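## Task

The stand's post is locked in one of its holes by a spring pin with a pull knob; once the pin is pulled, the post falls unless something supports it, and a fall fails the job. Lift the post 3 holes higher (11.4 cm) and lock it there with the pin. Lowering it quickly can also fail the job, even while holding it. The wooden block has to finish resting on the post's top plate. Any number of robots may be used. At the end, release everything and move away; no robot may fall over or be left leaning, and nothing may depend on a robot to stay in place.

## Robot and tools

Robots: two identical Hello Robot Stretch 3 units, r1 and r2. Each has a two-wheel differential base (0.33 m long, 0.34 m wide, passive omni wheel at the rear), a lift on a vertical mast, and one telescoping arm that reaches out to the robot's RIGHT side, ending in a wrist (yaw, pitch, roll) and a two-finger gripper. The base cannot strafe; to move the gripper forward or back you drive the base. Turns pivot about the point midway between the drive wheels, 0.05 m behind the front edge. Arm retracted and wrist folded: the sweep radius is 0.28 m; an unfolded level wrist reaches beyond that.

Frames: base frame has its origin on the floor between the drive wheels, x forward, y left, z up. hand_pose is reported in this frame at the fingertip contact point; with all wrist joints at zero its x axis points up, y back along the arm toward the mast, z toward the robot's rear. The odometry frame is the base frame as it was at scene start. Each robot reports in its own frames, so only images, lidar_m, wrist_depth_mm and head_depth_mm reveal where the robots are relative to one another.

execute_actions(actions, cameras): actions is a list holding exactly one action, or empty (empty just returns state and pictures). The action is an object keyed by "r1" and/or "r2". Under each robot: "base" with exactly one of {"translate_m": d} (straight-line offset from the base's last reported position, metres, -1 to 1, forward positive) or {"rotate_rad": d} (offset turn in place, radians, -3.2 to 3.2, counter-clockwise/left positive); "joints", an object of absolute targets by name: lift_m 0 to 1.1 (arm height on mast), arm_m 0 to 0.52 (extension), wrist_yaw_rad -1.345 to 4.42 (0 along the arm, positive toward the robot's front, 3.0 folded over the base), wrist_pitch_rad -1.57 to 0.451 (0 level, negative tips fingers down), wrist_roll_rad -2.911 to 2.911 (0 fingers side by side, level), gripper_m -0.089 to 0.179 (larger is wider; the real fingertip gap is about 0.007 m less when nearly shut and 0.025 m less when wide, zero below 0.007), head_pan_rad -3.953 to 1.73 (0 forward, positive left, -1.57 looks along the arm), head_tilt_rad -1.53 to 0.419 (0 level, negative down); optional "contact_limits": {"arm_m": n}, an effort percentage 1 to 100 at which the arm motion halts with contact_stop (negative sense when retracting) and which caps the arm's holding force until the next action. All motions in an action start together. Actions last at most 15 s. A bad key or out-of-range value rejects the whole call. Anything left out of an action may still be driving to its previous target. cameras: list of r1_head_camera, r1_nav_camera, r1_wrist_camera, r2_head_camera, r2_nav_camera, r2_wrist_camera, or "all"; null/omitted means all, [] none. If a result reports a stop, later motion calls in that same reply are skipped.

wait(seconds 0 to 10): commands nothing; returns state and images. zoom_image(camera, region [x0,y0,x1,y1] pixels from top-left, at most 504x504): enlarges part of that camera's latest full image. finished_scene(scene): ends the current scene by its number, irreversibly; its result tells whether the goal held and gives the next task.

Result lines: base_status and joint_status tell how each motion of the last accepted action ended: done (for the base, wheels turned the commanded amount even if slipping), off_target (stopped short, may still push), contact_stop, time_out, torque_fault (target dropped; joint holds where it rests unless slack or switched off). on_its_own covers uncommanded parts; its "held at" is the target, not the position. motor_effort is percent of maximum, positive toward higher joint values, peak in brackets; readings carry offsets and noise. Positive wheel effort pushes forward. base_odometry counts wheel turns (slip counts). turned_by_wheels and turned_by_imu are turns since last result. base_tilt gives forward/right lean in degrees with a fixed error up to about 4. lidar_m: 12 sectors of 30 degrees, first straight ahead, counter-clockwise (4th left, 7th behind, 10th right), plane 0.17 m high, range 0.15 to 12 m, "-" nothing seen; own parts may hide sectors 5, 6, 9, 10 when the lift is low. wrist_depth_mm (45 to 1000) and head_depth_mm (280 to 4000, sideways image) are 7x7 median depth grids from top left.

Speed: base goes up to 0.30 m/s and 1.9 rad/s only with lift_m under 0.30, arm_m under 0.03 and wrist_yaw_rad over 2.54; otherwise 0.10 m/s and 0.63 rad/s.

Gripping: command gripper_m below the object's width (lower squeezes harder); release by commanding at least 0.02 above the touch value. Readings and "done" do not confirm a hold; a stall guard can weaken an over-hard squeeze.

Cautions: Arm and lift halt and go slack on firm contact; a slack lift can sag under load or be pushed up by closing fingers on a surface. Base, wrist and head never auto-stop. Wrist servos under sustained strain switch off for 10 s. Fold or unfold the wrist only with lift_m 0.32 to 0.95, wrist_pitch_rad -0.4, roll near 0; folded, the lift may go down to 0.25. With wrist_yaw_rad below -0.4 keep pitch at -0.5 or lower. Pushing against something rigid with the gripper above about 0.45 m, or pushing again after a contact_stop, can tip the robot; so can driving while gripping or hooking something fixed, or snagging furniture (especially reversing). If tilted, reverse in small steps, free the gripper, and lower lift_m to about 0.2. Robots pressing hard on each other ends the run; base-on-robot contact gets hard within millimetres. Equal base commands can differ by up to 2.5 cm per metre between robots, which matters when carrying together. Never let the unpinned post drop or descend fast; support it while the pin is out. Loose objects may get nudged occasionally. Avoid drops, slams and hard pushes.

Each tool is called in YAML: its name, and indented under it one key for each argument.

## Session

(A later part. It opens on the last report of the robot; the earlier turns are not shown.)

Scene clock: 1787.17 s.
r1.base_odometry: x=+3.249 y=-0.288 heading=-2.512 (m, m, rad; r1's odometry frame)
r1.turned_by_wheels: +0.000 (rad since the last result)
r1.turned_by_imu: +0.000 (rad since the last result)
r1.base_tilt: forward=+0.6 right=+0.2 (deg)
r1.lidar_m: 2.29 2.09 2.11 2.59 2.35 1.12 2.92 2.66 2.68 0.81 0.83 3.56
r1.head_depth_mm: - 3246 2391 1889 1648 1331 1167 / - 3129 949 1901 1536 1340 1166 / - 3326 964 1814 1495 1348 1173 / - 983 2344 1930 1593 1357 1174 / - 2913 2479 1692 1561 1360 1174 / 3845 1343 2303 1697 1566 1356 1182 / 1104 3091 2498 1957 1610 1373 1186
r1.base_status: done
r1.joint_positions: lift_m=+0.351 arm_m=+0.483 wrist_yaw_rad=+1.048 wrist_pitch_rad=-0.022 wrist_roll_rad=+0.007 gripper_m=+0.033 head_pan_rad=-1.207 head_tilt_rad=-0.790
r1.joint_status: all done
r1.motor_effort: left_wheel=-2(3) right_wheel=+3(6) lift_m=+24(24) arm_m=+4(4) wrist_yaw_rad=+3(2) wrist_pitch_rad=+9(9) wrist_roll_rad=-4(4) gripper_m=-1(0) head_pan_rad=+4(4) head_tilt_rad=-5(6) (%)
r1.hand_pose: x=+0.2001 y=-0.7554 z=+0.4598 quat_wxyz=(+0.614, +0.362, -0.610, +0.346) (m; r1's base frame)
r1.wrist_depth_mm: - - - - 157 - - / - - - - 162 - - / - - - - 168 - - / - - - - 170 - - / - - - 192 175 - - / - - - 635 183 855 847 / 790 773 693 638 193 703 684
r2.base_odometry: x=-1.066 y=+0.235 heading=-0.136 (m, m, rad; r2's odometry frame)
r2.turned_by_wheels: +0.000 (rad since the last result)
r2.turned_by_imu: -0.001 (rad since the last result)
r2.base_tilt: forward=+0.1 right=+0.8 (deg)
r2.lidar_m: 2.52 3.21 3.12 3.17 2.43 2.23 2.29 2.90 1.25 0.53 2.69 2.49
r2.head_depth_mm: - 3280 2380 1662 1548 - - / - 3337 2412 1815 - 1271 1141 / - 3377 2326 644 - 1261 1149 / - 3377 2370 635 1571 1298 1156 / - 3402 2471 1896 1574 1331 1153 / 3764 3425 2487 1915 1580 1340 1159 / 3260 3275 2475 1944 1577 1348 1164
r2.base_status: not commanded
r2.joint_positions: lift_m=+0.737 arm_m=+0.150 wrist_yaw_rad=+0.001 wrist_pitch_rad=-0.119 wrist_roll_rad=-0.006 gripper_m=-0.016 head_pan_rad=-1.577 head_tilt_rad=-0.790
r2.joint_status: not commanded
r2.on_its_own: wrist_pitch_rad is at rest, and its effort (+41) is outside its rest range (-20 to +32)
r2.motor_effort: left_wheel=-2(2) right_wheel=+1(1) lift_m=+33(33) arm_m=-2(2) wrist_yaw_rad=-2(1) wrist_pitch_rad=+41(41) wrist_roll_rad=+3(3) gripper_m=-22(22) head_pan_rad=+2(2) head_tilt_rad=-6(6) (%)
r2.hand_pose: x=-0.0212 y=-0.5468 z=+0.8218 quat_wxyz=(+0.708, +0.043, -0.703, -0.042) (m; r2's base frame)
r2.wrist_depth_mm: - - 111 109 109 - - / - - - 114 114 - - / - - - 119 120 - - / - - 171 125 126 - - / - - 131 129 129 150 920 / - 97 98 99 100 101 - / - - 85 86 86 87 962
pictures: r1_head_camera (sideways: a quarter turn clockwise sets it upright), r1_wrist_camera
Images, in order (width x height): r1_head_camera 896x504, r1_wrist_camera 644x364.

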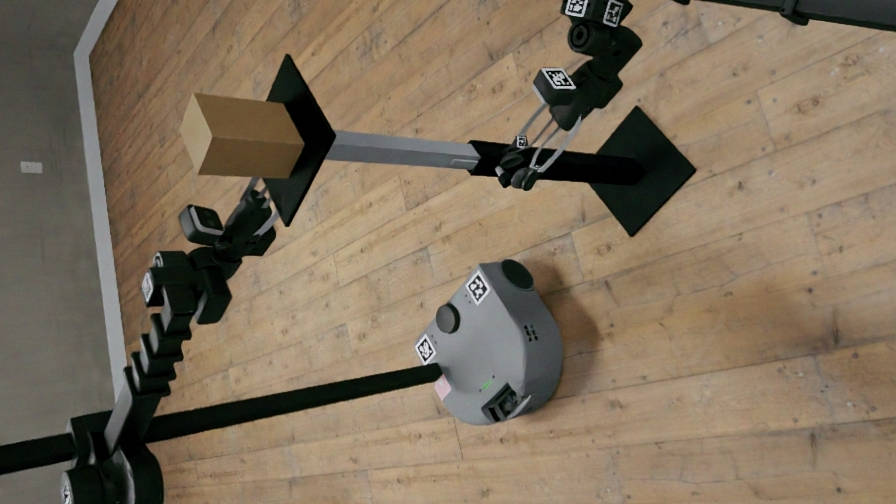

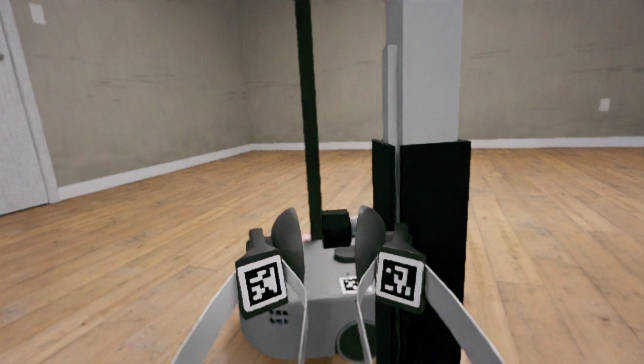

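execute_actions:
  actions:
    - {"r1": {"base": {"translate_m": 0.003}, "joints": {"arm_m": 0.478}}}
  cameras: ["r1_head_camera", "r1_wrist_camera"]

zoom_image:
  camera: "r1_wrist_camera"
  region: [240, 120, 440, 280]

zoom_image:
  camera: "r1_head_camera"
  region: [440, 110, 600, 230]

Scene clock: 1798.47 s.
r1.base_odometry: x=+3.247 y=-0.290 heading=-2.512 (m, m, rad; r1's odometry frame)
r1.turned_by_wheels: +0.000 (rad since the last result)
r1.turned_by_imu: +0.000 (rad since the last result)
r1.base_tilt: forward=+0.6 right=+0.3 (deg)
r1.lidar_m: 2.28 2.09 2.10 2.59 2.35 1.12 2.92 2.66 2.67 0.81 0.83 3.56
r1.head_depth_mm: - 3252 2386 1896 1644 1339 1164 / - 3000 946 1900 1540 1347 1166 / - 3274 965 1863 1491 1350 1175 / - 983 2441 1936 1595 1355 1175 / - 2902 2469 1705 1560 1356 1177 / 3854 1356 2316 1698 1565 1359 1186 / 1108 3101 2486 1947 1615 1365 1188
r1.base_status: done
r1.joint_positions: lift_m=+0.351 arm_m=+0.478 wrist_yaw_rad=+1.048 wrist_pitch_rad=-0.022 wrist_roll_rad=+0.007 gripper_m=+0.033 head_pan_rad=-1.207 head_tilt_rad=-0.790
r1.joint_status: all done
r1.motor_effort: left_wheel=-2(3) right_wheel=+2(6) lift_m=+25(25) arm_m=-3(3) wrist_yaw_rad=+2(2) wrist_pitch_rad=+9(9) wrist_roll_rad=-4(4) gripper_m=+0(0) head_pan_rad=+4(4) head_tilt_rad=-5(6) (%)
r1.hand_pose: x=+0.2001 y=-0.7509 z=+0.4598 quat_wxyz=(+0.614, +0.362, -0.610, +0.346) (m; r1's base frame)
r1.wrist_depth_mm: - - - - 157 - - / - - - - 163 - - / - - - - 167 - - / - - - - 168 - - / - - - 812 175 - - / - - - 638 184 860 858 / 793 755 707 637 190 696 673
r2.base_odometry: x=-1.066 y=+0.235 heading=-0.136 (m, m, rad; r2's odometry frame)
r2.turned_by_wheels: +0.000 (rad since the last result)
r2.turned_by_imu: -0.001 (rad since the last result)
r2.base_tilt: forward=+0.0 right=+0.8 (deg)
r2.lidar_m: 2.53 3.21 3.11 3.17 2.43 2.24 2.28 2.91 1.24 0.53 2.68 2.49
r2.head_depth_mm: - 3310 2419 1673 1549 - - / - 3351 2394 1824 - 1268 1140 / - 3370 2346 642 - 1266 1150 / - 3391 2348 638 1570 1300 1149 / - 3407 2483 1915 1559 1332 1155 / 3761 3435 2452 1934 1581 1335 1167 / 3254 3309 2492 1931 1580 1332 1166
r2.base_status: not commanded
r2.joint_positions: lift_m=+0.737 arm_m=+0.150 wrist_yaw_rad=+0.001 wrist_pitch_rad=-0.119 wrist_roll_rad=-0.006 gripper_m=-0.016 head_pan_rad=-1.577 head_tilt_rad=-0.790
r2.joint_status: not commanded
r2.on_its_own: wrist_pitch_rad is at rest, and its effort (+41) is outside its rest range (-20 to +32)
r2.motor_effort: left_wheel=-2(2) right_wheel=+2(1) lift_m=+33(33) arm_m=-2(2) wrist_yaw_rad=-2(3) wrist_pitch_rad=+41(41) wrist_roll_rad=+3(3) gripper_m=-22(22) head_pan_rad=+2(2) head_tilt_rad=-6(6) (%)
r2.hand_pose: x=-0.0212 y=-0.5468 z=+0.8218 quat_wxyz=(+0.708, +0.043, -0.703, -0.042) (m; r2's base frame)
r2.wrist_depth_mm: - - 111 109 109 - - / - - - 114 114 - - / - - - 119 120 - - / - - 171 125 127 - - / - - 131 130 129 150 939 / - 97 98 99 100 101 - / - - 86 85 86 87 938
pictures: r1_head_camera (sideways: a quarter turn clockwise sets it upright), r1_wrist_camera
Images, in order (width x height): r1_head_camera 896x504, r1_wrist_camera 644x364.

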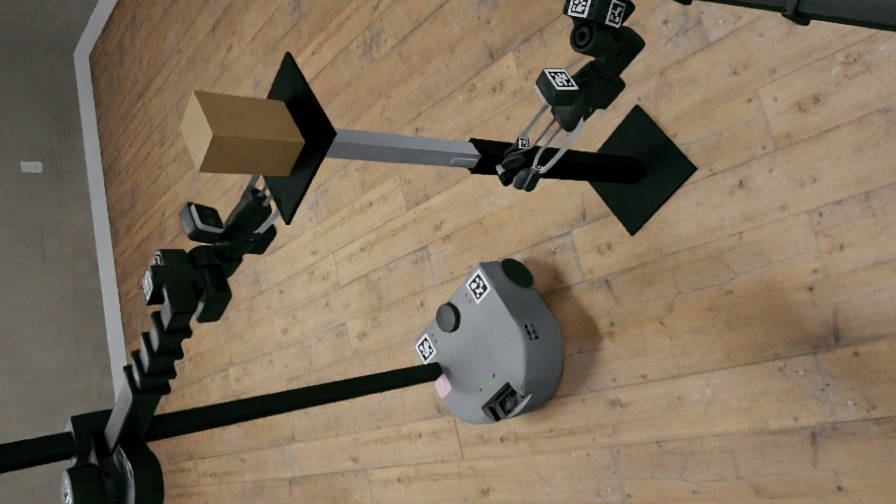

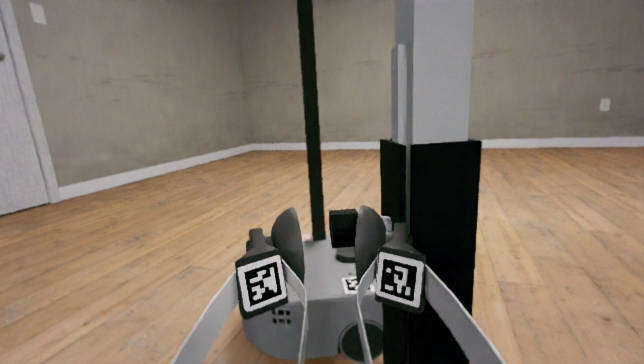

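Region (240, 120, 440, 280) of r1_wrist_camera's 644x364 image, scaled by 2.520; it fills the top 403 rows of this view, and the rest is white.

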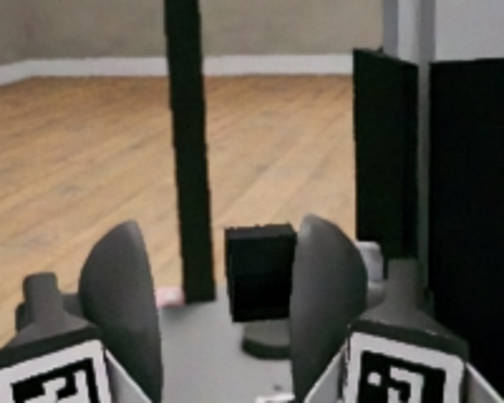

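Region (440, 110, 600, 230) of r1_head_camera's 896x504 image, scaled by 3.150, with more detail than that image has; it fills the top 378 rows of this view, and the rest is white.

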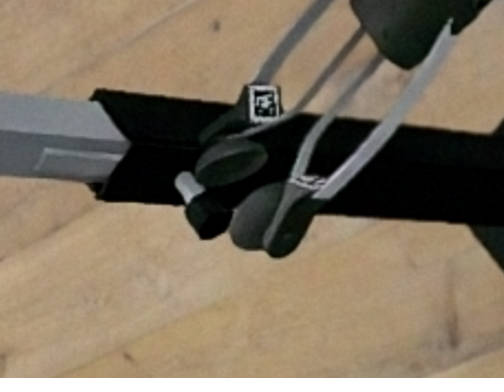

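execute_actions:
  actions:
    - {"r1": {"joints": {"arm_m": 0.486}}}
  cameras: []

execute_actions:
  actions:
    - {"r1": {"base": {"translate_m": 0.004}}}
  cameras: ["r1_head_camera", "r1_wrist_camera"]

zoom_image:
  camera: "r1_wrist_camera"
  region: [240, 120, 440, 280]

zoom_image:
  camera: "r1_head_camera"
  region: [440, 110, 600, 230]

Scene clock: 1818.57 s.
r1.base_odometry: x=+3.247 y=-0.290 heading=-2.512 (m, m, rad; r1's odometry frame)
r1.turned_by_wheels: +0.000 (rad since the last result)
r1.turned_by_imu: +0.000 (rad since the last result)
r1.base_tilt: forward=+0.6 right=+0.2 (deg)
r1.lidar_m: 2.29 2.09 2.11 2.59 2.35 1.12 2.93 2.66 2.68 0.81 0.84 3.58
r1.head_depth_mm: - 3273 2377 1898 1647 1338 1163 / - 2976 945 1896 1542 1343 1168 / - 3307 966 1863 1481 1350 1168 / - 980 2441 1926 1590 1348 1180 / - 2904 2461 1696 1560 1358 1182 / 3841 1354 2316 1709 1567 1360 1182 / 1104 3112 2509 1972 1618 1364 1184
r1.base_status: not commanded
r1.joint_positions: lift_m=+0.351 arm_m=+0.486 wrist_yaw_rad=+1.048 wrist_pitch_rad=-0.022 wrist_roll_rad=+0.007 gripper_m=+0.033 head_pan_rad=-1.207 head_tilt_rad=-0.790
r1.joint_status: all done
r1.motor_effort: left_wheel=-2(2) right_wheel=+3(3) lift_m=+25(24) arm_m=+4(4) wrist_yaw_rad=+2(2) wrist_pitch_rad=+9(9) wrist_roll_rad=-4(4) gripper_m=+0(0) head_pan_rad=+4(4) head_tilt_rad=-6(6) (%)
r1.hand_pose: x=+0.2001 y=-0.7584 z=+0.4598 quat_wxyz=(+0.614, +0.362, -0.610, +0.346) (m; r1's base frame)
r1.wrist_depth_mm: - - - - 154 - - / - - - - 159 - - / - - - - 163 - - / - - - - 164 - - / - - - 187 170 - - / - - - 630 179 890 864 / 798 776 688 631 187 702 699
r2.base_odometry: x=-1.066 y=+0.235 heading=-0.136 (m, m, rad; r2's odometry frame)
r2.turned_by_wheels: +0.000 (rad since the last result)
r2.turned_by_imu: -0.001 (rad since the last result)
r2.base_tilt: forward=+0.0 right=+0.8 (deg)
r2.lidar_m: 2.53 3.23 3.13 3.17 2.43 2.24 2.29 2.91 1.24 0.53 2.68 2.49
r2.head_depth_mm: - 3269 2435 1657 1557 - - / - 3352 2398 1828 - 1261 1141 / - 3370 2298 643 - 1263 1146 / - 3358 2365 637 1567 1298 1147 / - 3397 2428 1942 1574 1336 1155 / 3796 3398 2469 1911 1578 1334 1156 / 3228 3276 2471 1934 1597 1332 1161
r2.base_status: not commanded
r2.joint_positions: lift_m=+0.737 arm_m=+0.150 wrist_yaw_rad=+0.001 wrist_pitch_rad=-0.119 wrist_roll_rad=-0.006 gripper_m=-0.016 head_pan_rad=-1.577 head_tilt_rad=-0.790
r2.joint_status: not commanded
r2.on_its_own: wrist_pitch_rad is at rest, and its effort (+41) is outside its rest range (-20 to +32)
r2.motor_effort: left_wheel=-2(2) right_wheel=+1(1) lift_m=+33(33) arm_m=-2(2) wrist_yaw_rad=-2(2) wrist_pitch_rad=+41(41) wrist_roll_rad=+3(3) gripper_m=-21(23) head_pan_rad=+2(2) head_tilt_rad=-7(7) (%)
r2.hand_pose: x=-0.0212 y=-0.5468 z=+0.8218 quat_wxyz=(+0.708, +0.043, -0.703, -0.042) (m; r2's base frame)
r2.wrist_depth_mm: - - 112 109 109 - - / - - - 114 114 - - / - - - 119 119 - - / - - 172 125 126 - - / - - 131 129 129 151 919 / - 98 99 99 100 101 - / - - 86 86 86 87 919
pictures: none
No camera images: the call's "cameras" was empty. Leave "cameras" out to get every camera's image.

Scene clock: 1819.40 s.
r1.base_odometry: x=+3.243 y=-0.293 heading=-2.514 (m, m, rad; r1's odometry frame)
r1.turned_by_wheels: -0.001 (rad since the last result)
r1.turned_by_imu: -0.002 (rad since the last result)
r1.base_tilt: forward=+0.6 right=+0.2 (deg)
r1.lidar_m: 2.29 2.09 2.10 2.58 2.36 1.12 2.92 2.66 2.67 0.81 0.83 3.56
r1.head_depth_mm: - 3266 2406 1888 1647 1337 1162 / - 2967 942 1852 1542 1347 1169 / - 3313 971 1868 1482 1345 1174 / - 984 2455 1922 1582 1348 1177 / - 2895 2463 1697 1562 1358 1178 / 3810 1350 2306 1701 1567 1358 1181 / 1102 3128 2495 1968 1613 1366 1186
r1.base_status: done
r1.joint_positions: lift_m=+0.351 arm_m=+0.486 wrist_yaw_rad=+1.046 wrist_pitch_rad=-0.023 wrist_roll_rad=+0.004 gripper_m=+0.033 head_pan_rad=-1.207 head_tilt_rad=-0.791
r1.joint_status: not commanded
r1.on_its_own: right_wheel is at rest, and its effort (+21) is outside its rest range (-18 to +18)
r1.motor_effort: left_wheel=-14(16) right_wheel=+21(23) lift_m=+24(24) arm_m=+5(5) wrist_yaw_rad=+4(6) wrist_pitch_rad=+10(10) wrist_roll_rad=-2(4) gripper_m=-1(0) head_pan_rad=+4(4) head_tilt_rad=-5(5) (%)
r1.hand_pose: x=+0.1999 y=-0.7587 z=+0.4596 quat_wxyz=(+0.616, +0.361, -0.609, +0.345) (m; r1's base frame)
r1.wrist_depth_mm: - - - - 152 - - / - - - - 157 - - / - - - - 161 - - / - - - - 164 - - / - - - 475 169 - - / - - - 629 179 872 844 / 801 742 690 632 186 704 694
r2.base_odometry: x=-1.066 y=+0.235 heading=-0.136 (m, m, rad; r2's odometry frame)
r2.turned_by_wheels: +0.000 (rad since the last result)
r2.turned_by_imu: +0.000 (rad since the last result)
r2.base_tilt: forward=+0.0 right=+0.8 (deg)
r2.lidar_m: 2.53 3.20 3.12 3.18 2.42 2.23 2.29 2.90 1.24 0.53 2.68 2.49
r2.head_depth_mm: - 3262 2373 1690 1538 - - / - 3316 2424 1807 - 1268 1147 / - 3359 2321 642 - 1270 1147 / - 3384 2354 636 1570 1296 1156 / - 3433 2445 1913 1568 1333 1152 / 3746 3451 2455 1916 1573 1335 1165 / 3311 3311 2486 1931 1574 1331 1167
r2.base_status: not commanded
r2.joint_positions: lift_m=+0.737 arm_m=+0.150 wrist_yaw_rad=+0.001 wrist_pitch_rad=-0.119 wrist_roll_rad=-0.006 gripper_m=-0.016 head_pan_rad=-1.577 head_tilt_rad=-0.790
r2.joint_status: not commanded
r2.on_its_own: wrist_pitch_rad is at rest, and its effort (+41) is outside its rest range (-20 to +32)
r2.motor_effort: left_wheel=-2(2) right_wheel=+2(1) lift_m=+33(33) arm_m=-2(2) wrist_yaw_rad=-1(2) wrist_pitch_rad=+41(42) wrist_roll_rad=+3(3) gripper_m=-21(22) head_pan_rad=+2(2) head_tilt_rad=-7(6) (%)
r2.hand_pose: x=-0.0212 y=-0.5468 z=+0.8218 quat_wxyz=(+0.708, +0.043, -0.703, -0.042) (m; r2's base frame)
r2.wrist_depth_mm: - - 111 110 109 - - / - - - 114 114 - - / - - - 119 120 - - / - - 170 126 127 - - / - - 131 129 129 151 939 / - 97 99 99 100 101 - / - - 86 86 86 87 963
pictures: r1_head_camera (sideways: a quarter turn clockwise sets it upright), r1_wrist_camera
Images, in order (width x height): r1_head_camera 896x504, r1_wrist_camera 644x364.

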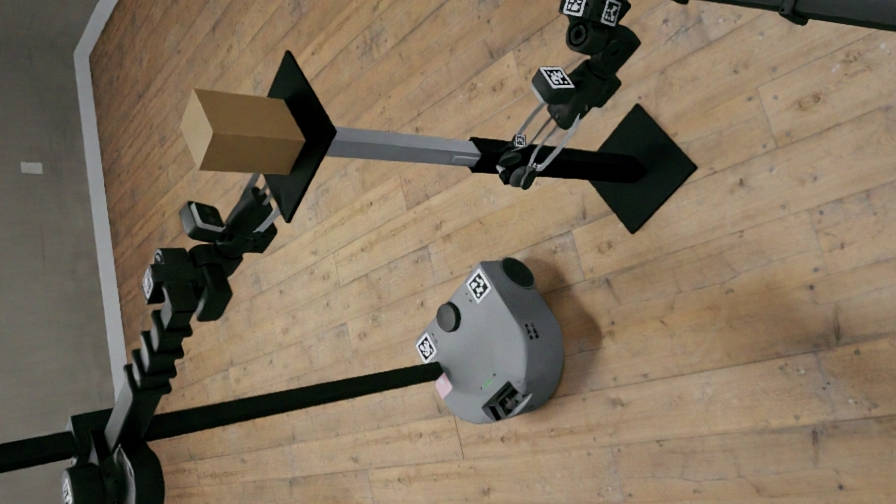

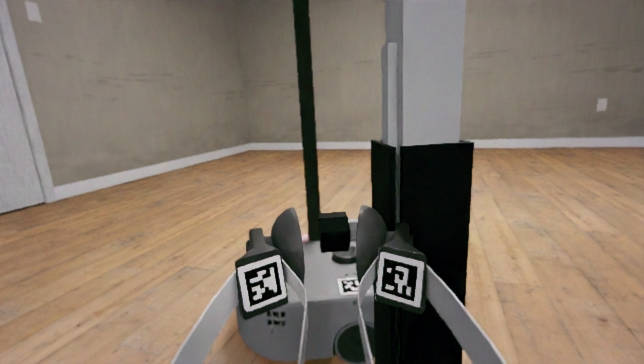

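Region (240, 120, 440, 280) of r1_wrist_camera's 644x364 image, scaled by 2.520; it fills the top 403 rows of this view, and the rest is white.

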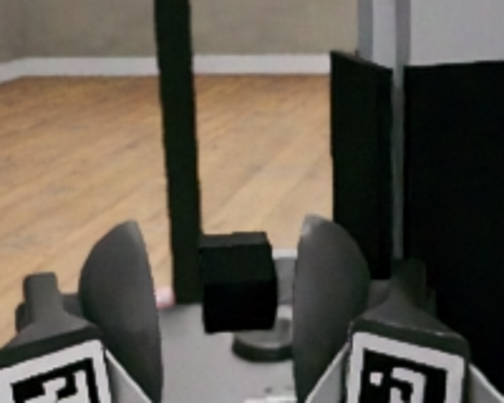

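Region (440, 110, 600, 230) of r1_head_camera's 896x504 image, scaled by 3.150, with more detail than that image has; it fills the top 378 rows of this view, and the rest is white.

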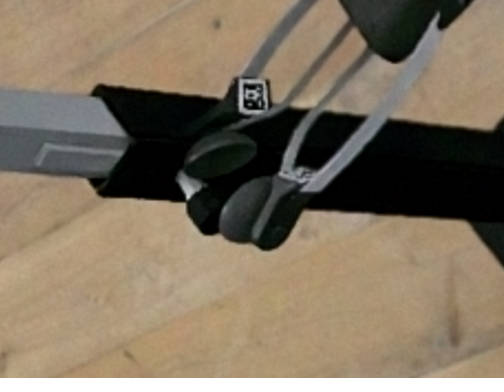

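execute_actions:
  actions: []

Scene clock: 1845.57 s.
r1.base_odometry: x=+3.243 y=-0.293 heading=-2.514 (m, m, rad; r1's odometry frame)
r1.turned_by_wheels: +0.000 (rad since the last result)
r1.turned_by_imu: +0.000 (rad since the last result)
r1.base_tilt: forward=+0.6 right=+0.2 (deg)
r1.lidar_m: 2.28 2.09 2.10 2.58 2.36 1.12 2.93 2.66 2.68 0.81 0.83 3.58
r1.head_depth_mm: - 3287 2410 1899 1649 1338 1166 / - 2959 943 1855 1539 1341 1170 / - 3271 973 1869 1479 1346 1175 / - 981 2440 1927 1588 1353 1177 / - 2906 2459 1699 1560 1360 1179 / 3849 1353 2318 1696 1565 1362 1181 / 1101 3114 2509 1961 1604 1364 1190
r1.base_status: done
r1.joint_positions: lift_m=+0.351 arm_m=+0.486 wrist_yaw_rad=+1.046 wrist_pitch_rad=-0.023 wrist_roll_rad=+0.004 gripper_m=+0.033 head_pan_rad=-1.207 head_tilt_rad=-0.791
r1.joint_status: not commanded
r1.on_its_own: right_wheel is at rest, and its effort (+21) is outside its rest range (-18 to +18)
r1.motor_effort: left_wheel=-14(16) right_wheel=+21(23) lift_m=+24(24) arm_m=+5(5) wrist_yaw_rad=+4(6) wrist_pitch_rad=+10(10) wrist_roll_rad=-3(4) gripper_m=-1(0) head_pan_rad=+4(4) head_tilt_rad=-5(5) (%)
r1.hand_pose: x=+0.1999 y=-0.7587 z=+0.4596 quat_wxyz=(+0.616, +0.361, -0.609, +0.345) (m; r1's base frame)
r1.wrist_depth_mm: - - - - 152 - - / - - - - 157 - - / - - - - 163 - - / - - - - 164 - - / - - - 464 168 - - / - - - 632 177 899 853 / 783 780 690 630 185 698 674
r2.base_odometry: x=-1.066 y=+0.235 heading=-0.136 (m, m, rad; r2's odometry frame)
r2.turned_by_wheels: +0.000 (rad since the last result)
r2.turned_by_imu: -0.001 (rad since the last result)
r2.base_tilt: forward=+0.0 right=+0.8 (deg)
r2.lidar_m: 2.52 3.20 3.12 3.17 2.42 2.23 2.29 2.90 1.24 0.53 2.68 2.50
r2.head_depth_mm: - 3323 2393 1691 1533 - - / - 3362 2388 1833 - 1261 1144 / - 3366 2326 645 - 1262 1154 / - 3402 2357 637 1564 1301 1147 / - 3417 2452 1914 1570 1328 1160 / 3749 3435 2437 1930 1570 1336 1160 / 3261 3285 2486 1937 1590 1346 1165
r2.base_status: not commanded
r2.joint_positions: lift_m=+0.737 arm_m=+0.150 wrist_yaw_rad=+0.001 wrist_pitch_rad=-0.119 wrist_roll_rad=-0.006 gripper_m=-0.016 head_pan_rad=-1.577 head_tilt_rad=-0.790
r2.joint_status: not commanded
r2.on_its_own: wrist_pitch_rad is at rest, and its effort (+41) is outside its rest range (-20 to +32)
r2.motor_effort: left_wheel=-2(2) right_wheel=+2(1) lift_m=+33(33) arm_m=-2(2) wrist_yaw_rad=-2(2) wrist_pitch_rad=+41(42) wrist_roll_rad=+3(3) gripper_m=-22(22) head_pan_rad=+2(2) head_tilt_rad=-6(6) (%)
r2.hand_pose: x=-0.0212 y=-0.5468 z=+0.8218 quat_wxyz=(+0.708, +0.043, -0.703, -0.042) (m; r2's base frame)
r2.wrist_depth_mm: - - 111 109 109 - - / - - - 114 114 - - / - - - 119 119 - - / - - 170 126 126 - - / - - 131 130 129 151 913 / - 98 98 99 101 102 - / - - 86 86 86 87 964
pictures: r1_head_camera (sideways: a quarter turn clockwise sets it upright), r1_nav_camera (sideways: a quarter turn counterclockwise sets it upright), r1_wrist_camera, r2_head_camera (sideways: a quarter turn clockwise sets it upright), r2_nav_camera (sideways: a quarter turn counterclockwise sets it upright), r2_wrist_camera
Images, in order (width x height): r1_head_camera 896x504, r1_nav_camera 672x504, r1_wrist_camera 644x364, r2_head_camera 896x504, r2_nav_camera 672x504, r2_wrist_camera 644x364.

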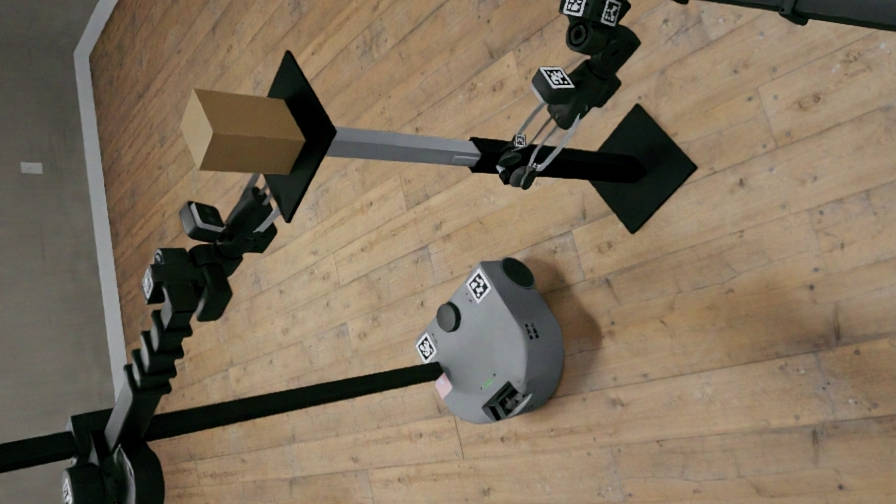

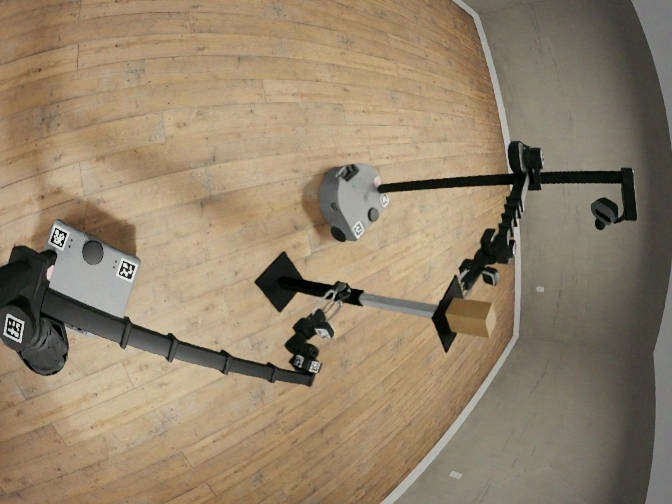

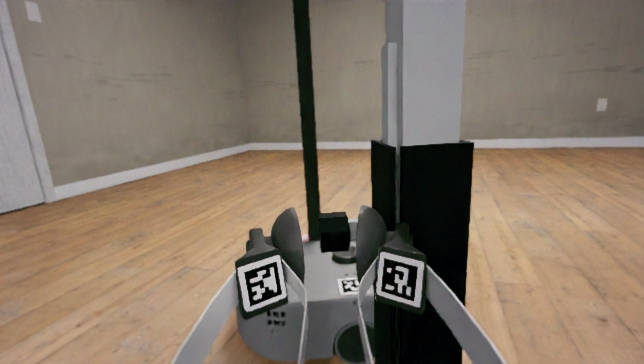

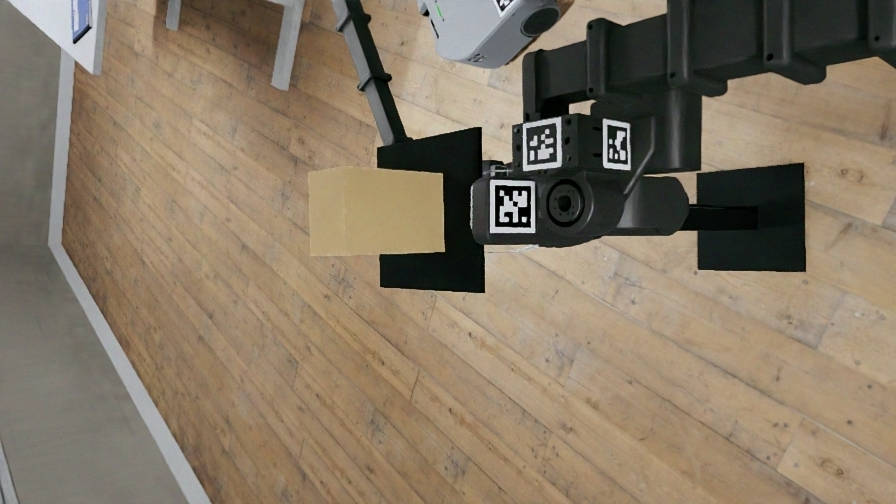

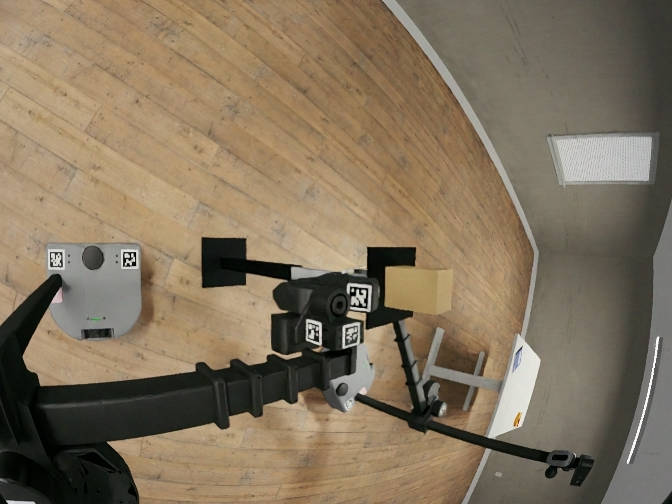

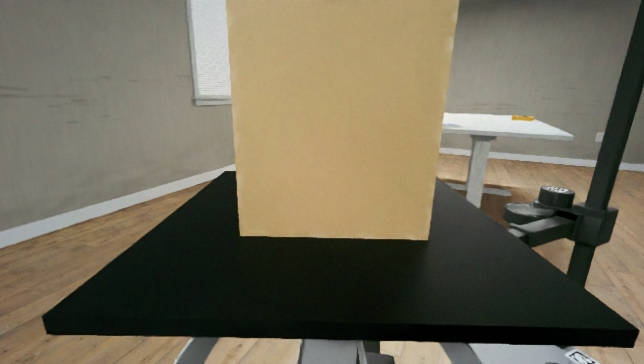

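zoom_image:
  camera: "r1_wrist_camera"
  region: [240, 120, 440, 280]

zoom_image:
  camera: "r1_head_camera"
  region: [440, 100, 600, 220]

Region (240, 120, 440, 280) of r1_wrist_camera's 644x364 image, scaled by 2.520; it fills the top 403 rows of this view, and the rest is white.

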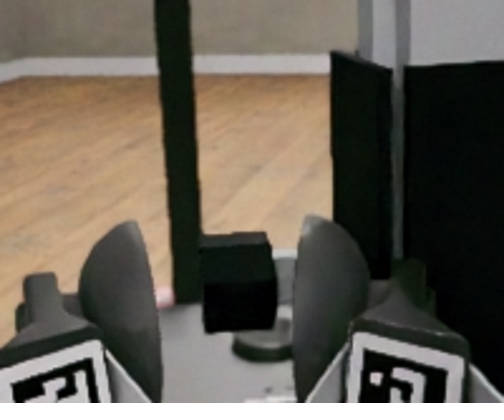

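Region (440, 100, 600, 220) of r1_head_camera's 896x504 image, scaled by 3.150, with more detail than that image has; it fills the top 378 rows of this view, and the rest is white.

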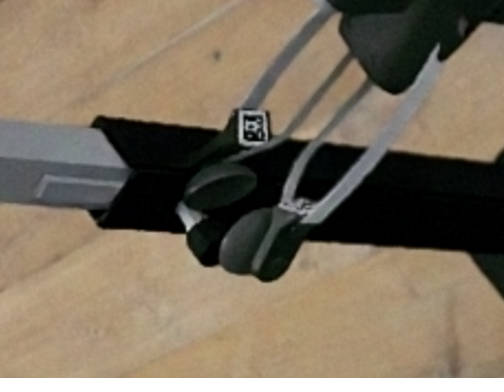

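execute_actions:
  actions:
    - {"r1": {"joints": {"arm_m": 0.481}}}
  cameras: ["r1_wrist_camera", "r1_head_camera"]

zoom_image:
  camera: "r1_wrist_camera"
  region: [240, 120, 440, 280]

Scene clock: 1859.73 s.
r1.base_odometry: x=+3.243 y=-0.293 heading=-2.513 (m, m, rad; r1's odometry frame)
r1.turned_by_wheels: +0.001 (rad since the last result)
r1.turned_by_imu: +0.001 (rad since the last result)
r1.base_tilt: forward=+0.6 right=+0.2 (deg)
r1.lidar_m: 2.29 2.08 2.10 2.58 2.35 1.12 2.92 2.66 2.68 0.81 0.83 3.56
r1.head_depth_mm: - 3272 2379 1897 1647 1334 1168 / - 2985 940 1850 1539 1338 1168 / - 3354 2172 1864 1497 1348 1171 / - 980 2426 1919 1593 1349 1173 / 3995 2935 2448 1695 1555 1362 1182 / 3855 1353 2301 1705 1564 1359 1187 / 1103 3103 2501 1963 1606 1367 1191
r1.base_status: not commanded
r1.joint_positions: lift_m=+0.351 arm_m=+0.481 wrist_yaw_rad=+1.041 wrist_pitch_rad=-0.023 wrist_roll_rad=+0.004 gripper_m=+0.033 head_pan_rad=-1.207 head_tilt_rad=-0.791
r1.joint_status: all done
r1.motor_effort: left_wheel=-4(14) right_wheel=+5(21) lift_m=+24(24) arm_m=-4(4) wrist_yaw_rad=+11(11) wrist_pitch_rad=+9(10) wrist_roll_rad=-2(2) gripper_m=-2(3) head_pan_rad=+4(4) head_tilt_rad=-6(5) (%)
r1.hand_pose: x=+0.1992 y=-0.7555 z=+0.4597 quat_wxyz=(+0.616, +0.359, -0.610, +0.344) (m; r1's base frame)
r1.wrist_depth_mm: - - - - 154 - - / - - - - 159 - - / - - - - 163 - - / - - - - 165 - - / - - - 799 171 - - / - - - 651 - 861 865 / 784 776 685 630 186 697 687
r2.base_odometry: x=-1.066 y=+0.235 heading=-0.136 (m, m, rad; r2's odometry frame)
r2.turned_by_wheels: +0.000 (rad since the last result)
r2.turned_by_imu: -0.001 (rad since the last result)
r2.base_tilt: forward=+0.0 right=+0.9 (deg)
r2.lidar_m: 2.53 3.20 3.10 3.17 2.42 2.23 2.29 2.90 1.24 0.53 2.68 2.50
r2.head_depth_mm: - 3267 2413 1681 1545 - - / - 3350 2422 1823 - 1252 1145 / - 3380 2338 642 - 1267 1146 / - 3337 2369 636 1568 1301 1154 / - 3385 2458 1928 1563 1329 1157 / 3756 3469 2477 1911 1576 1340 1163 / 3285 3262 2481 1922 1573 1338 1163
r2.base_status: not commanded
r2.joint_positions: lift_m=+0.737 arm_m=+0.150 wrist_yaw_rad=+0.001 wrist_pitch_rad=-0.119 wrist_roll_rad=-0.006 gripper_m=-0.016 head_pan_rad=-1.577 head_tilt_rad=-0.790
r2.joint_status: not commanded
r2.on_its_own: wrist_pitch_rad is at rest, and its effort (+41) is outside its rest range (-20 to +32)
r2.motor_effort: left_wheel=-2(2) right_wheel=+2(1) lift_m=+32(33) arm_m=-2(3) wrist_yaw_rad=-2(1) wrist_pitch_rad=+41(42) wrist_roll_rad=+3(3) gripper_m=-21(22) head_pan_rad=+2(2) head_tilt_rad=-6(7) (%)
r2.hand_pose: x=-0.0212 y=-0.5468 z=+0.8218 quat_wxyz=(+0.708, +0.043, -0.703, -0.042) (m; r2's base frame)
r2.wrist_depth_mm: - - 111 109 109 - - / - - - 114 114 - - / - - - 119 119 - - / - - 170 125 126 - - / - - 130 129 129 150 911 / - 97 98 99 100 101 - / - - 86 86 86 87 964
pictures: r1_head_camera (sideways: a quarter turn clockwise sets it upright), r1_wrist_camera
Images, in order (width x height): r1_head_camera 896x504, r1_wrist_camera 644x364.

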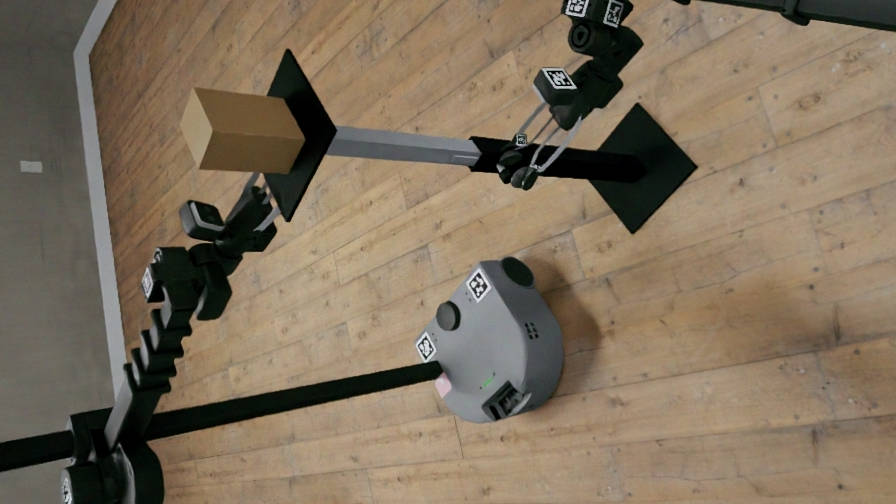

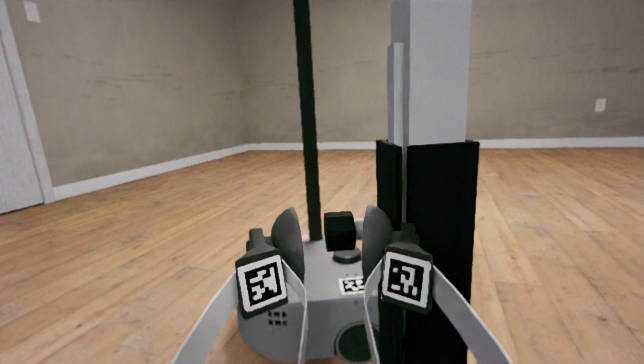

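Region (240, 120, 440, 280) of r1_wrist_camera's 644x364 image, scaled by 2.520; it fills the top 403 rows of this view, and the rest is white.

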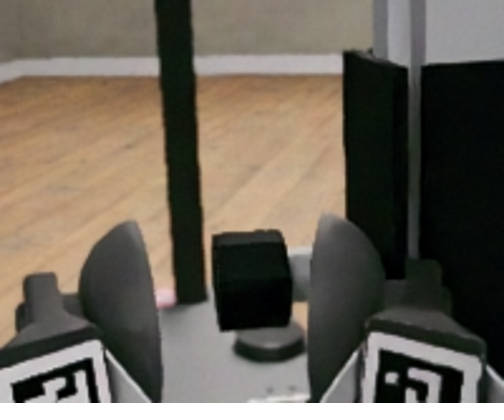

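zoom_image:
  camera: "r1_head_camera"
  region: [460, 120, 580, 210]

Region (460, 120, 580, 210) of r1_head_camera's 896x504 image, scaled by 4.200, with more detail than that image has; it fills the top 378 rows of this view, and the rest is white.

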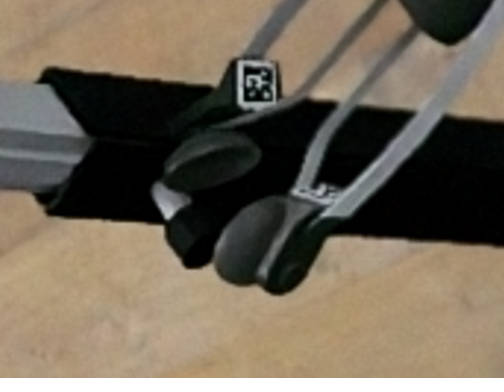

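execute_actions:
  actions:
    - {"r1": {"base": {"translate_m": -0.002}}}
  cameras: ["r1_wrist_camera", "r1_head_camera"]

zoom_image:
  camera: "r1_wrist_camera"
  region: [240, 120, 440, 280]

Scene clock: 1937.77 s.
r1.base_odometry: x=+3.245 y=-0.291 heading=-2.513 (m, m, rad; r1's odometry frame)
r1.turned_by_wheels: +0.000 (rad since the last result)
r1.turned_by_imu: +0.000 (rad since the last result)
r1.base_tilt: forward=+0.7 right=+0.3 (deg)
r1.lidar_m: 2.29 2.08 2.10 2.59 2.36 1.12 2.92 2.66 2.68 0.81 0.83 3.60
r1.head_depth_mm: - 3283 2377 1893 1644 1335 1163 / - 2962 943 1903 1542 1342 1167 / - 3285 971 1868 1493 1341 1167 / - 984 2448 1915 1593 1352 1180 / - 2939 2446 1691 1562 1361 1179 / 3886 1348 2310 1699 1561 1362 1181 / 1101 3092 2498 1955 1613 1369 1184
r1.base_status: done
r1.joint_positions: lift_m=+0.351 arm_m=+0.481 wrist_yaw_rad=+1.047 wrist_pitch_rad=-0.023 wrist_roll_rad=+0.004 gripper_m=+0.033 head_pan_rad=-1.207 head_tilt_rad=-0.791
r1.joint_status: not commanded
r1.motor_effort: left_wheel=-2(9) right_wheel=+2(3) lift_m=+24(24) arm_m=-3(4) wrist_yaw_rad=+3(11) wrist_pitch_rad=+10(9) wrist_roll_rad=-2(2) gripper_m=+0(3) head_pan_rad=+3(4) head_tilt_rad=-5(5) (%)
r1.hand_pose: x=+0.1999 y=-0.7542 z=+0.4597 quat_wxyz=(+0.615, +0.361, -0.609, +0.346) (m; r1's base frame)
r1.wrist_depth_mm: - - - - 154 - - / - - - - 160 - - / - - - - 165 - - / - - - - 166 - - / - - - 787 172 - - / - - - 642 180 885 849 / 780 777 696 616 189 709 679
r2.base_odometry: x=-1.066 y=+0.235 heading=-0.136 (m, m, rad; r2's odometry frame)
r2.turned_by_wheels: +0.000 (rad since the last result)
r2.turned_by_imu: -0.001 (rad since the last result)
r2.base_tilt: forward=+0.0 right=+0.8 (deg)
r2.lidar_m: 2.53 3.21 3.12 3.16 2.42 2.23 2.29 2.90 1.25 0.53 2.68 2.49
r2.head_depth_mm: - 3295 2408 1687 1549 - - / - 3340 2421 1819 - 1266 1145 / - 3310 2328 642 - 1269 1154 / - 3367 2339 637 1568 1294 1154 / - 3485 2479 1911 1561 1335 1158 / 3743 3438 2460 1938 1575 1332 1156 / 3272 3287 2497 1922 1582 1339 1162
r2.base_status: not commanded
r2.joint_positions: lift_m=+0.737 arm_m=+0.150 wrist_yaw_rad=+0.001 wrist_pitch_rad=-0.119 wrist_roll_rad=-0.006 gripper_m=-0.016 head_pan_rad=-1.577 head_tilt_rad=-0.790
r2.joint_status: not commanded
r2.on_its_own: wrist_pitch_rad is at rest, and its effort (+41) is outside its rest range (-20 to +32)
r2.motor_effort: left_wheel=-2(2) right_wheel=+1(1) lift_m=+33(33) arm_m=-2(2) wrist_yaw_rad=-2(2) wrist_pitch_rad=+41(42) wrist_roll_rad=+3(3) gripper_m=-21(21) head_pan_rad=+2(2) head_tilt_rad=-6(7) (%)
r2.hand_pose: x=-0.0212 y=-0.5468 z=+0.8218 quat_wxyz=(+0.708, +0.043, -0.703, -0.042) (m; r2's base frame)
r2.wrist_depth_mm: - - 111 110 109 - - / - - - 114 113 - - / - - - 120 119 - - / - - 171 125 126 - - / - - 130 129 129 150 977 / - 98 99 99 100 102 - / - - 86 85 86 87 951
pictures: r1_head_camera (sideways: a quarter turn clockwise sets it upright), r1_wrist_camera
Images, in order (width x height): r1_head_camera 896x504, r1_wrist_camera 644x364.

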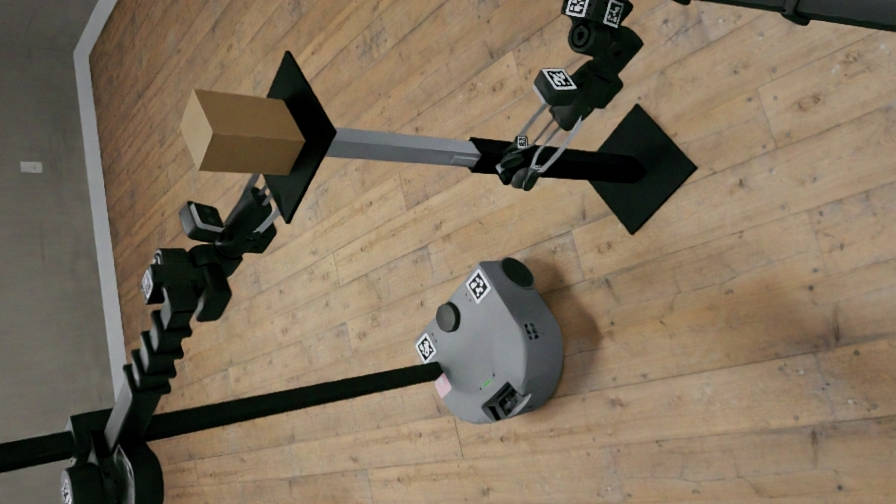

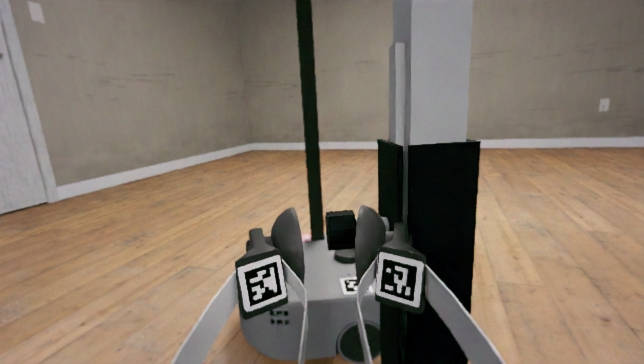

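Region (240, 120, 440, 280) of r1_wrist_camera's 644x364 image, scaled by 2.520; it fills the top 403 rows of this view, and the rest is white.

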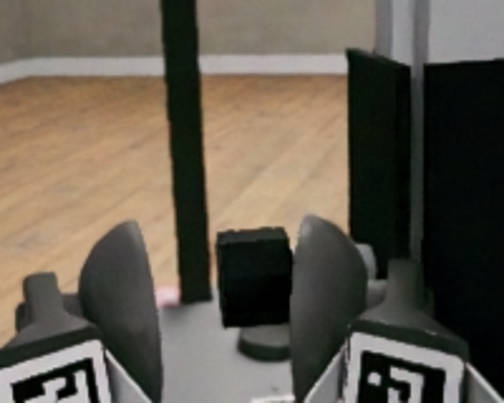

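execute_actions:
  actions:
    - {"r1": {"base": {"translate_m": 0.003}}}
  cameras: ["r1_wrist_camera", "r1_head_camera"]

zoom_image:
  camera: "r1_wrist_camera"
  region: [240, 120, 440, 280]

zoom_image:
  camera: "r1_head_camera"
  region: [460, 120, 580, 210]

Scene clock: 1949.33 s.
r1.base_odometry: x=+3.243 y=-0.293 heading=-2.514 (m, m, rad; r1's odometry frame)
r1.turned_by_wheels: -0.001 (rad since the last result)
r1.turned_by_imu: -0.001 (rad since the last result)
r1.base_tilt: forward=+0.6 right=+0.3 (deg)
r1.lidar_m: 2.29 2.08 2.10 2.58 2.35 1.12 2.93 2.66 2.68 0.81 0.83 3.59
r1.head_depth_mm: - 3272 2388 1896 1642 1344 1165 / - 2984 938 1855 1538 1347 1167 / - 3296 2171 1863 1497 1345 1175 / - 981 2438 1916 1588 1355 1177 / - 2904 2448 1696 1561 1354 1181 / 3872 2917 2310 1706 1560 1366 1185 / 1102 3095 2503 1959 1617 1369 1186
r1.base_status: done
r1.joint_positions: lift_m=+0.351 arm_m=+0.481 wrist_yaw_rad=+1.047 wrist_pitch_rad=-0.023 wrist_roll_rad=+0.004 gripper_m=+0.033 head_pan_rad=-1.207 head_tilt_rad=-0.791
r1.joint_status: not commanded
r1.motor_effort: left_wheel=-8(9) right_wheel=+12(12) lift_m=+24(24) arm_m=-1(3) wrist_yaw_rad=+4(4) wrist_pitch_rad=+10(9) wrist_roll_rad=-2(2) gripper_m=+0(0) head_pan_rad=+4(3) head_tilt_rad=-5(5) (%)
r1.hand_pose: x=+0.1999 y=-0.7540 z=+0.4596 quat_wxyz=(+0.615, +0.361, -0.609, +0.346) (m; r1's base frame)
r1.wrist_depth_mm: - - - - 153 - - / - - - - 158 - - / - - - - 163 - - / - - - - 164 - - / - - - 790 171 - - / - - - 622 177 870 869 / 785 764 692 633 185 713 679
r2.base_odometry: x=-1.066 y=+0.235 heading=-0.136 (m, m, rad; r2's odometry frame)
r2.turned_by_wheels: +0.000 (rad since the last result)
r2.turned_by_imu: -0.001 (rad since the last result)
r2.base_tilt: forward=+0.0 right=+0.8 (deg)
r2.lidar_m: 2.53 3.22 3.12 3.18 2.42 2.23 2.29 2.90 1.24 0.53 2.68 2.50
r2.head_depth_mm: - 3332 2396 1687 1534 - - / - 3305 2422 1825 - 1261 1148 / - 3385 2342 641 - 1260 1149 / - 3419 2355 634 1567 1294 1154 / - 3420 2434 1904 1568 1336 1158 / 3708 3455 2461 1932 1591 1334 1160 / 3210 3274 2494 1919 1577 1339 1161
r2.base_status: not commanded
r2.joint_positions: lift_m=+0.737 arm_m=+0.150 wrist_yaw_rad=+0.001 wrist_pitch_rad=-0.119 wrist_roll_rad=-0.006 gripper_m=-0.016 head_pan_rad=-1.577 head_tilt_rad=-0.790
r2.joint_status: not commanded
r2.on_its_own: wrist_pitch_rad is at rest, and its effort (+41) is outside its rest range (-20 to +32)
r2.motor_effort: left_wheel=-2(2) right_wheel=+2(1) lift_m=+33(33) arm_m=-2(2) wrist_yaw_rad=-2(2) wrist_pitch_rad=+41(41) wrist_roll_rad=+3(3) gripper_m=-21(21) head_pan_rad=+2(2) head_tilt_rad=-6(6) (%)
r2.hand_pose: x=-0.0212 y=-0.5468 z=+0.8218 quat_wxyz=(+0.708, +0.043, -0.703, -0.042) (m; r2's base frame)
r2.wrist_depth_mm: - - 111 109 109 - - / - - - 114 114 - - / - - - 119 120 - - / - - 171 125 126 - - / - - 130 129 129 150 897 / - 98 98 99 100 101 - / - - 86 86 86 87 950
pictures: r1_head_camera (sideways: a quarter turn clockwise sets it upright), r1_wrist_camera
Images, in order (width x height): r1_head_camera 896x504, r1_wrist_camera 644x364.

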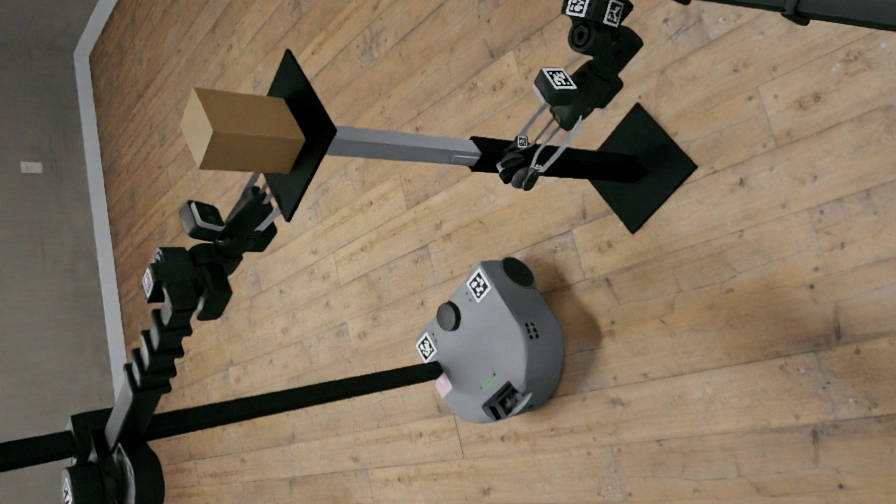

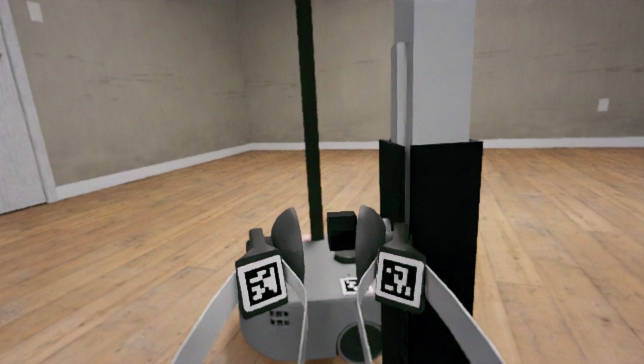

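Region (240, 120, 440, 280) of r1_wrist_camera's 644x364 image, scaled by 2.520; it fills the top 403 rows of this view, and the rest is white.

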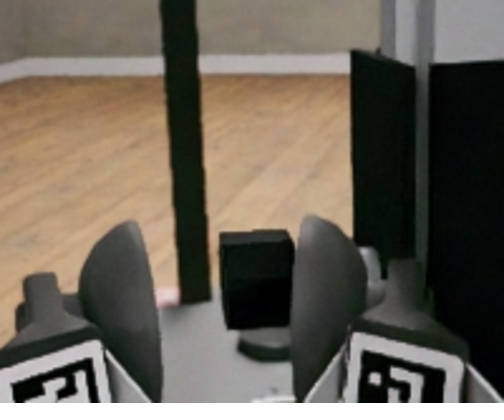

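Region (460, 120, 580, 210) of r1_head_camera's 896x504 image, scaled by 4.200, with more detail than that image has; it fills the top 378 rows of this view, and the rest is white.

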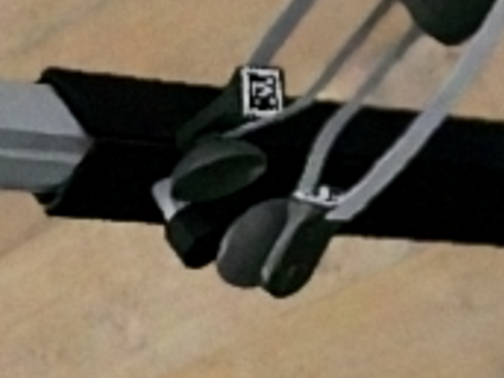

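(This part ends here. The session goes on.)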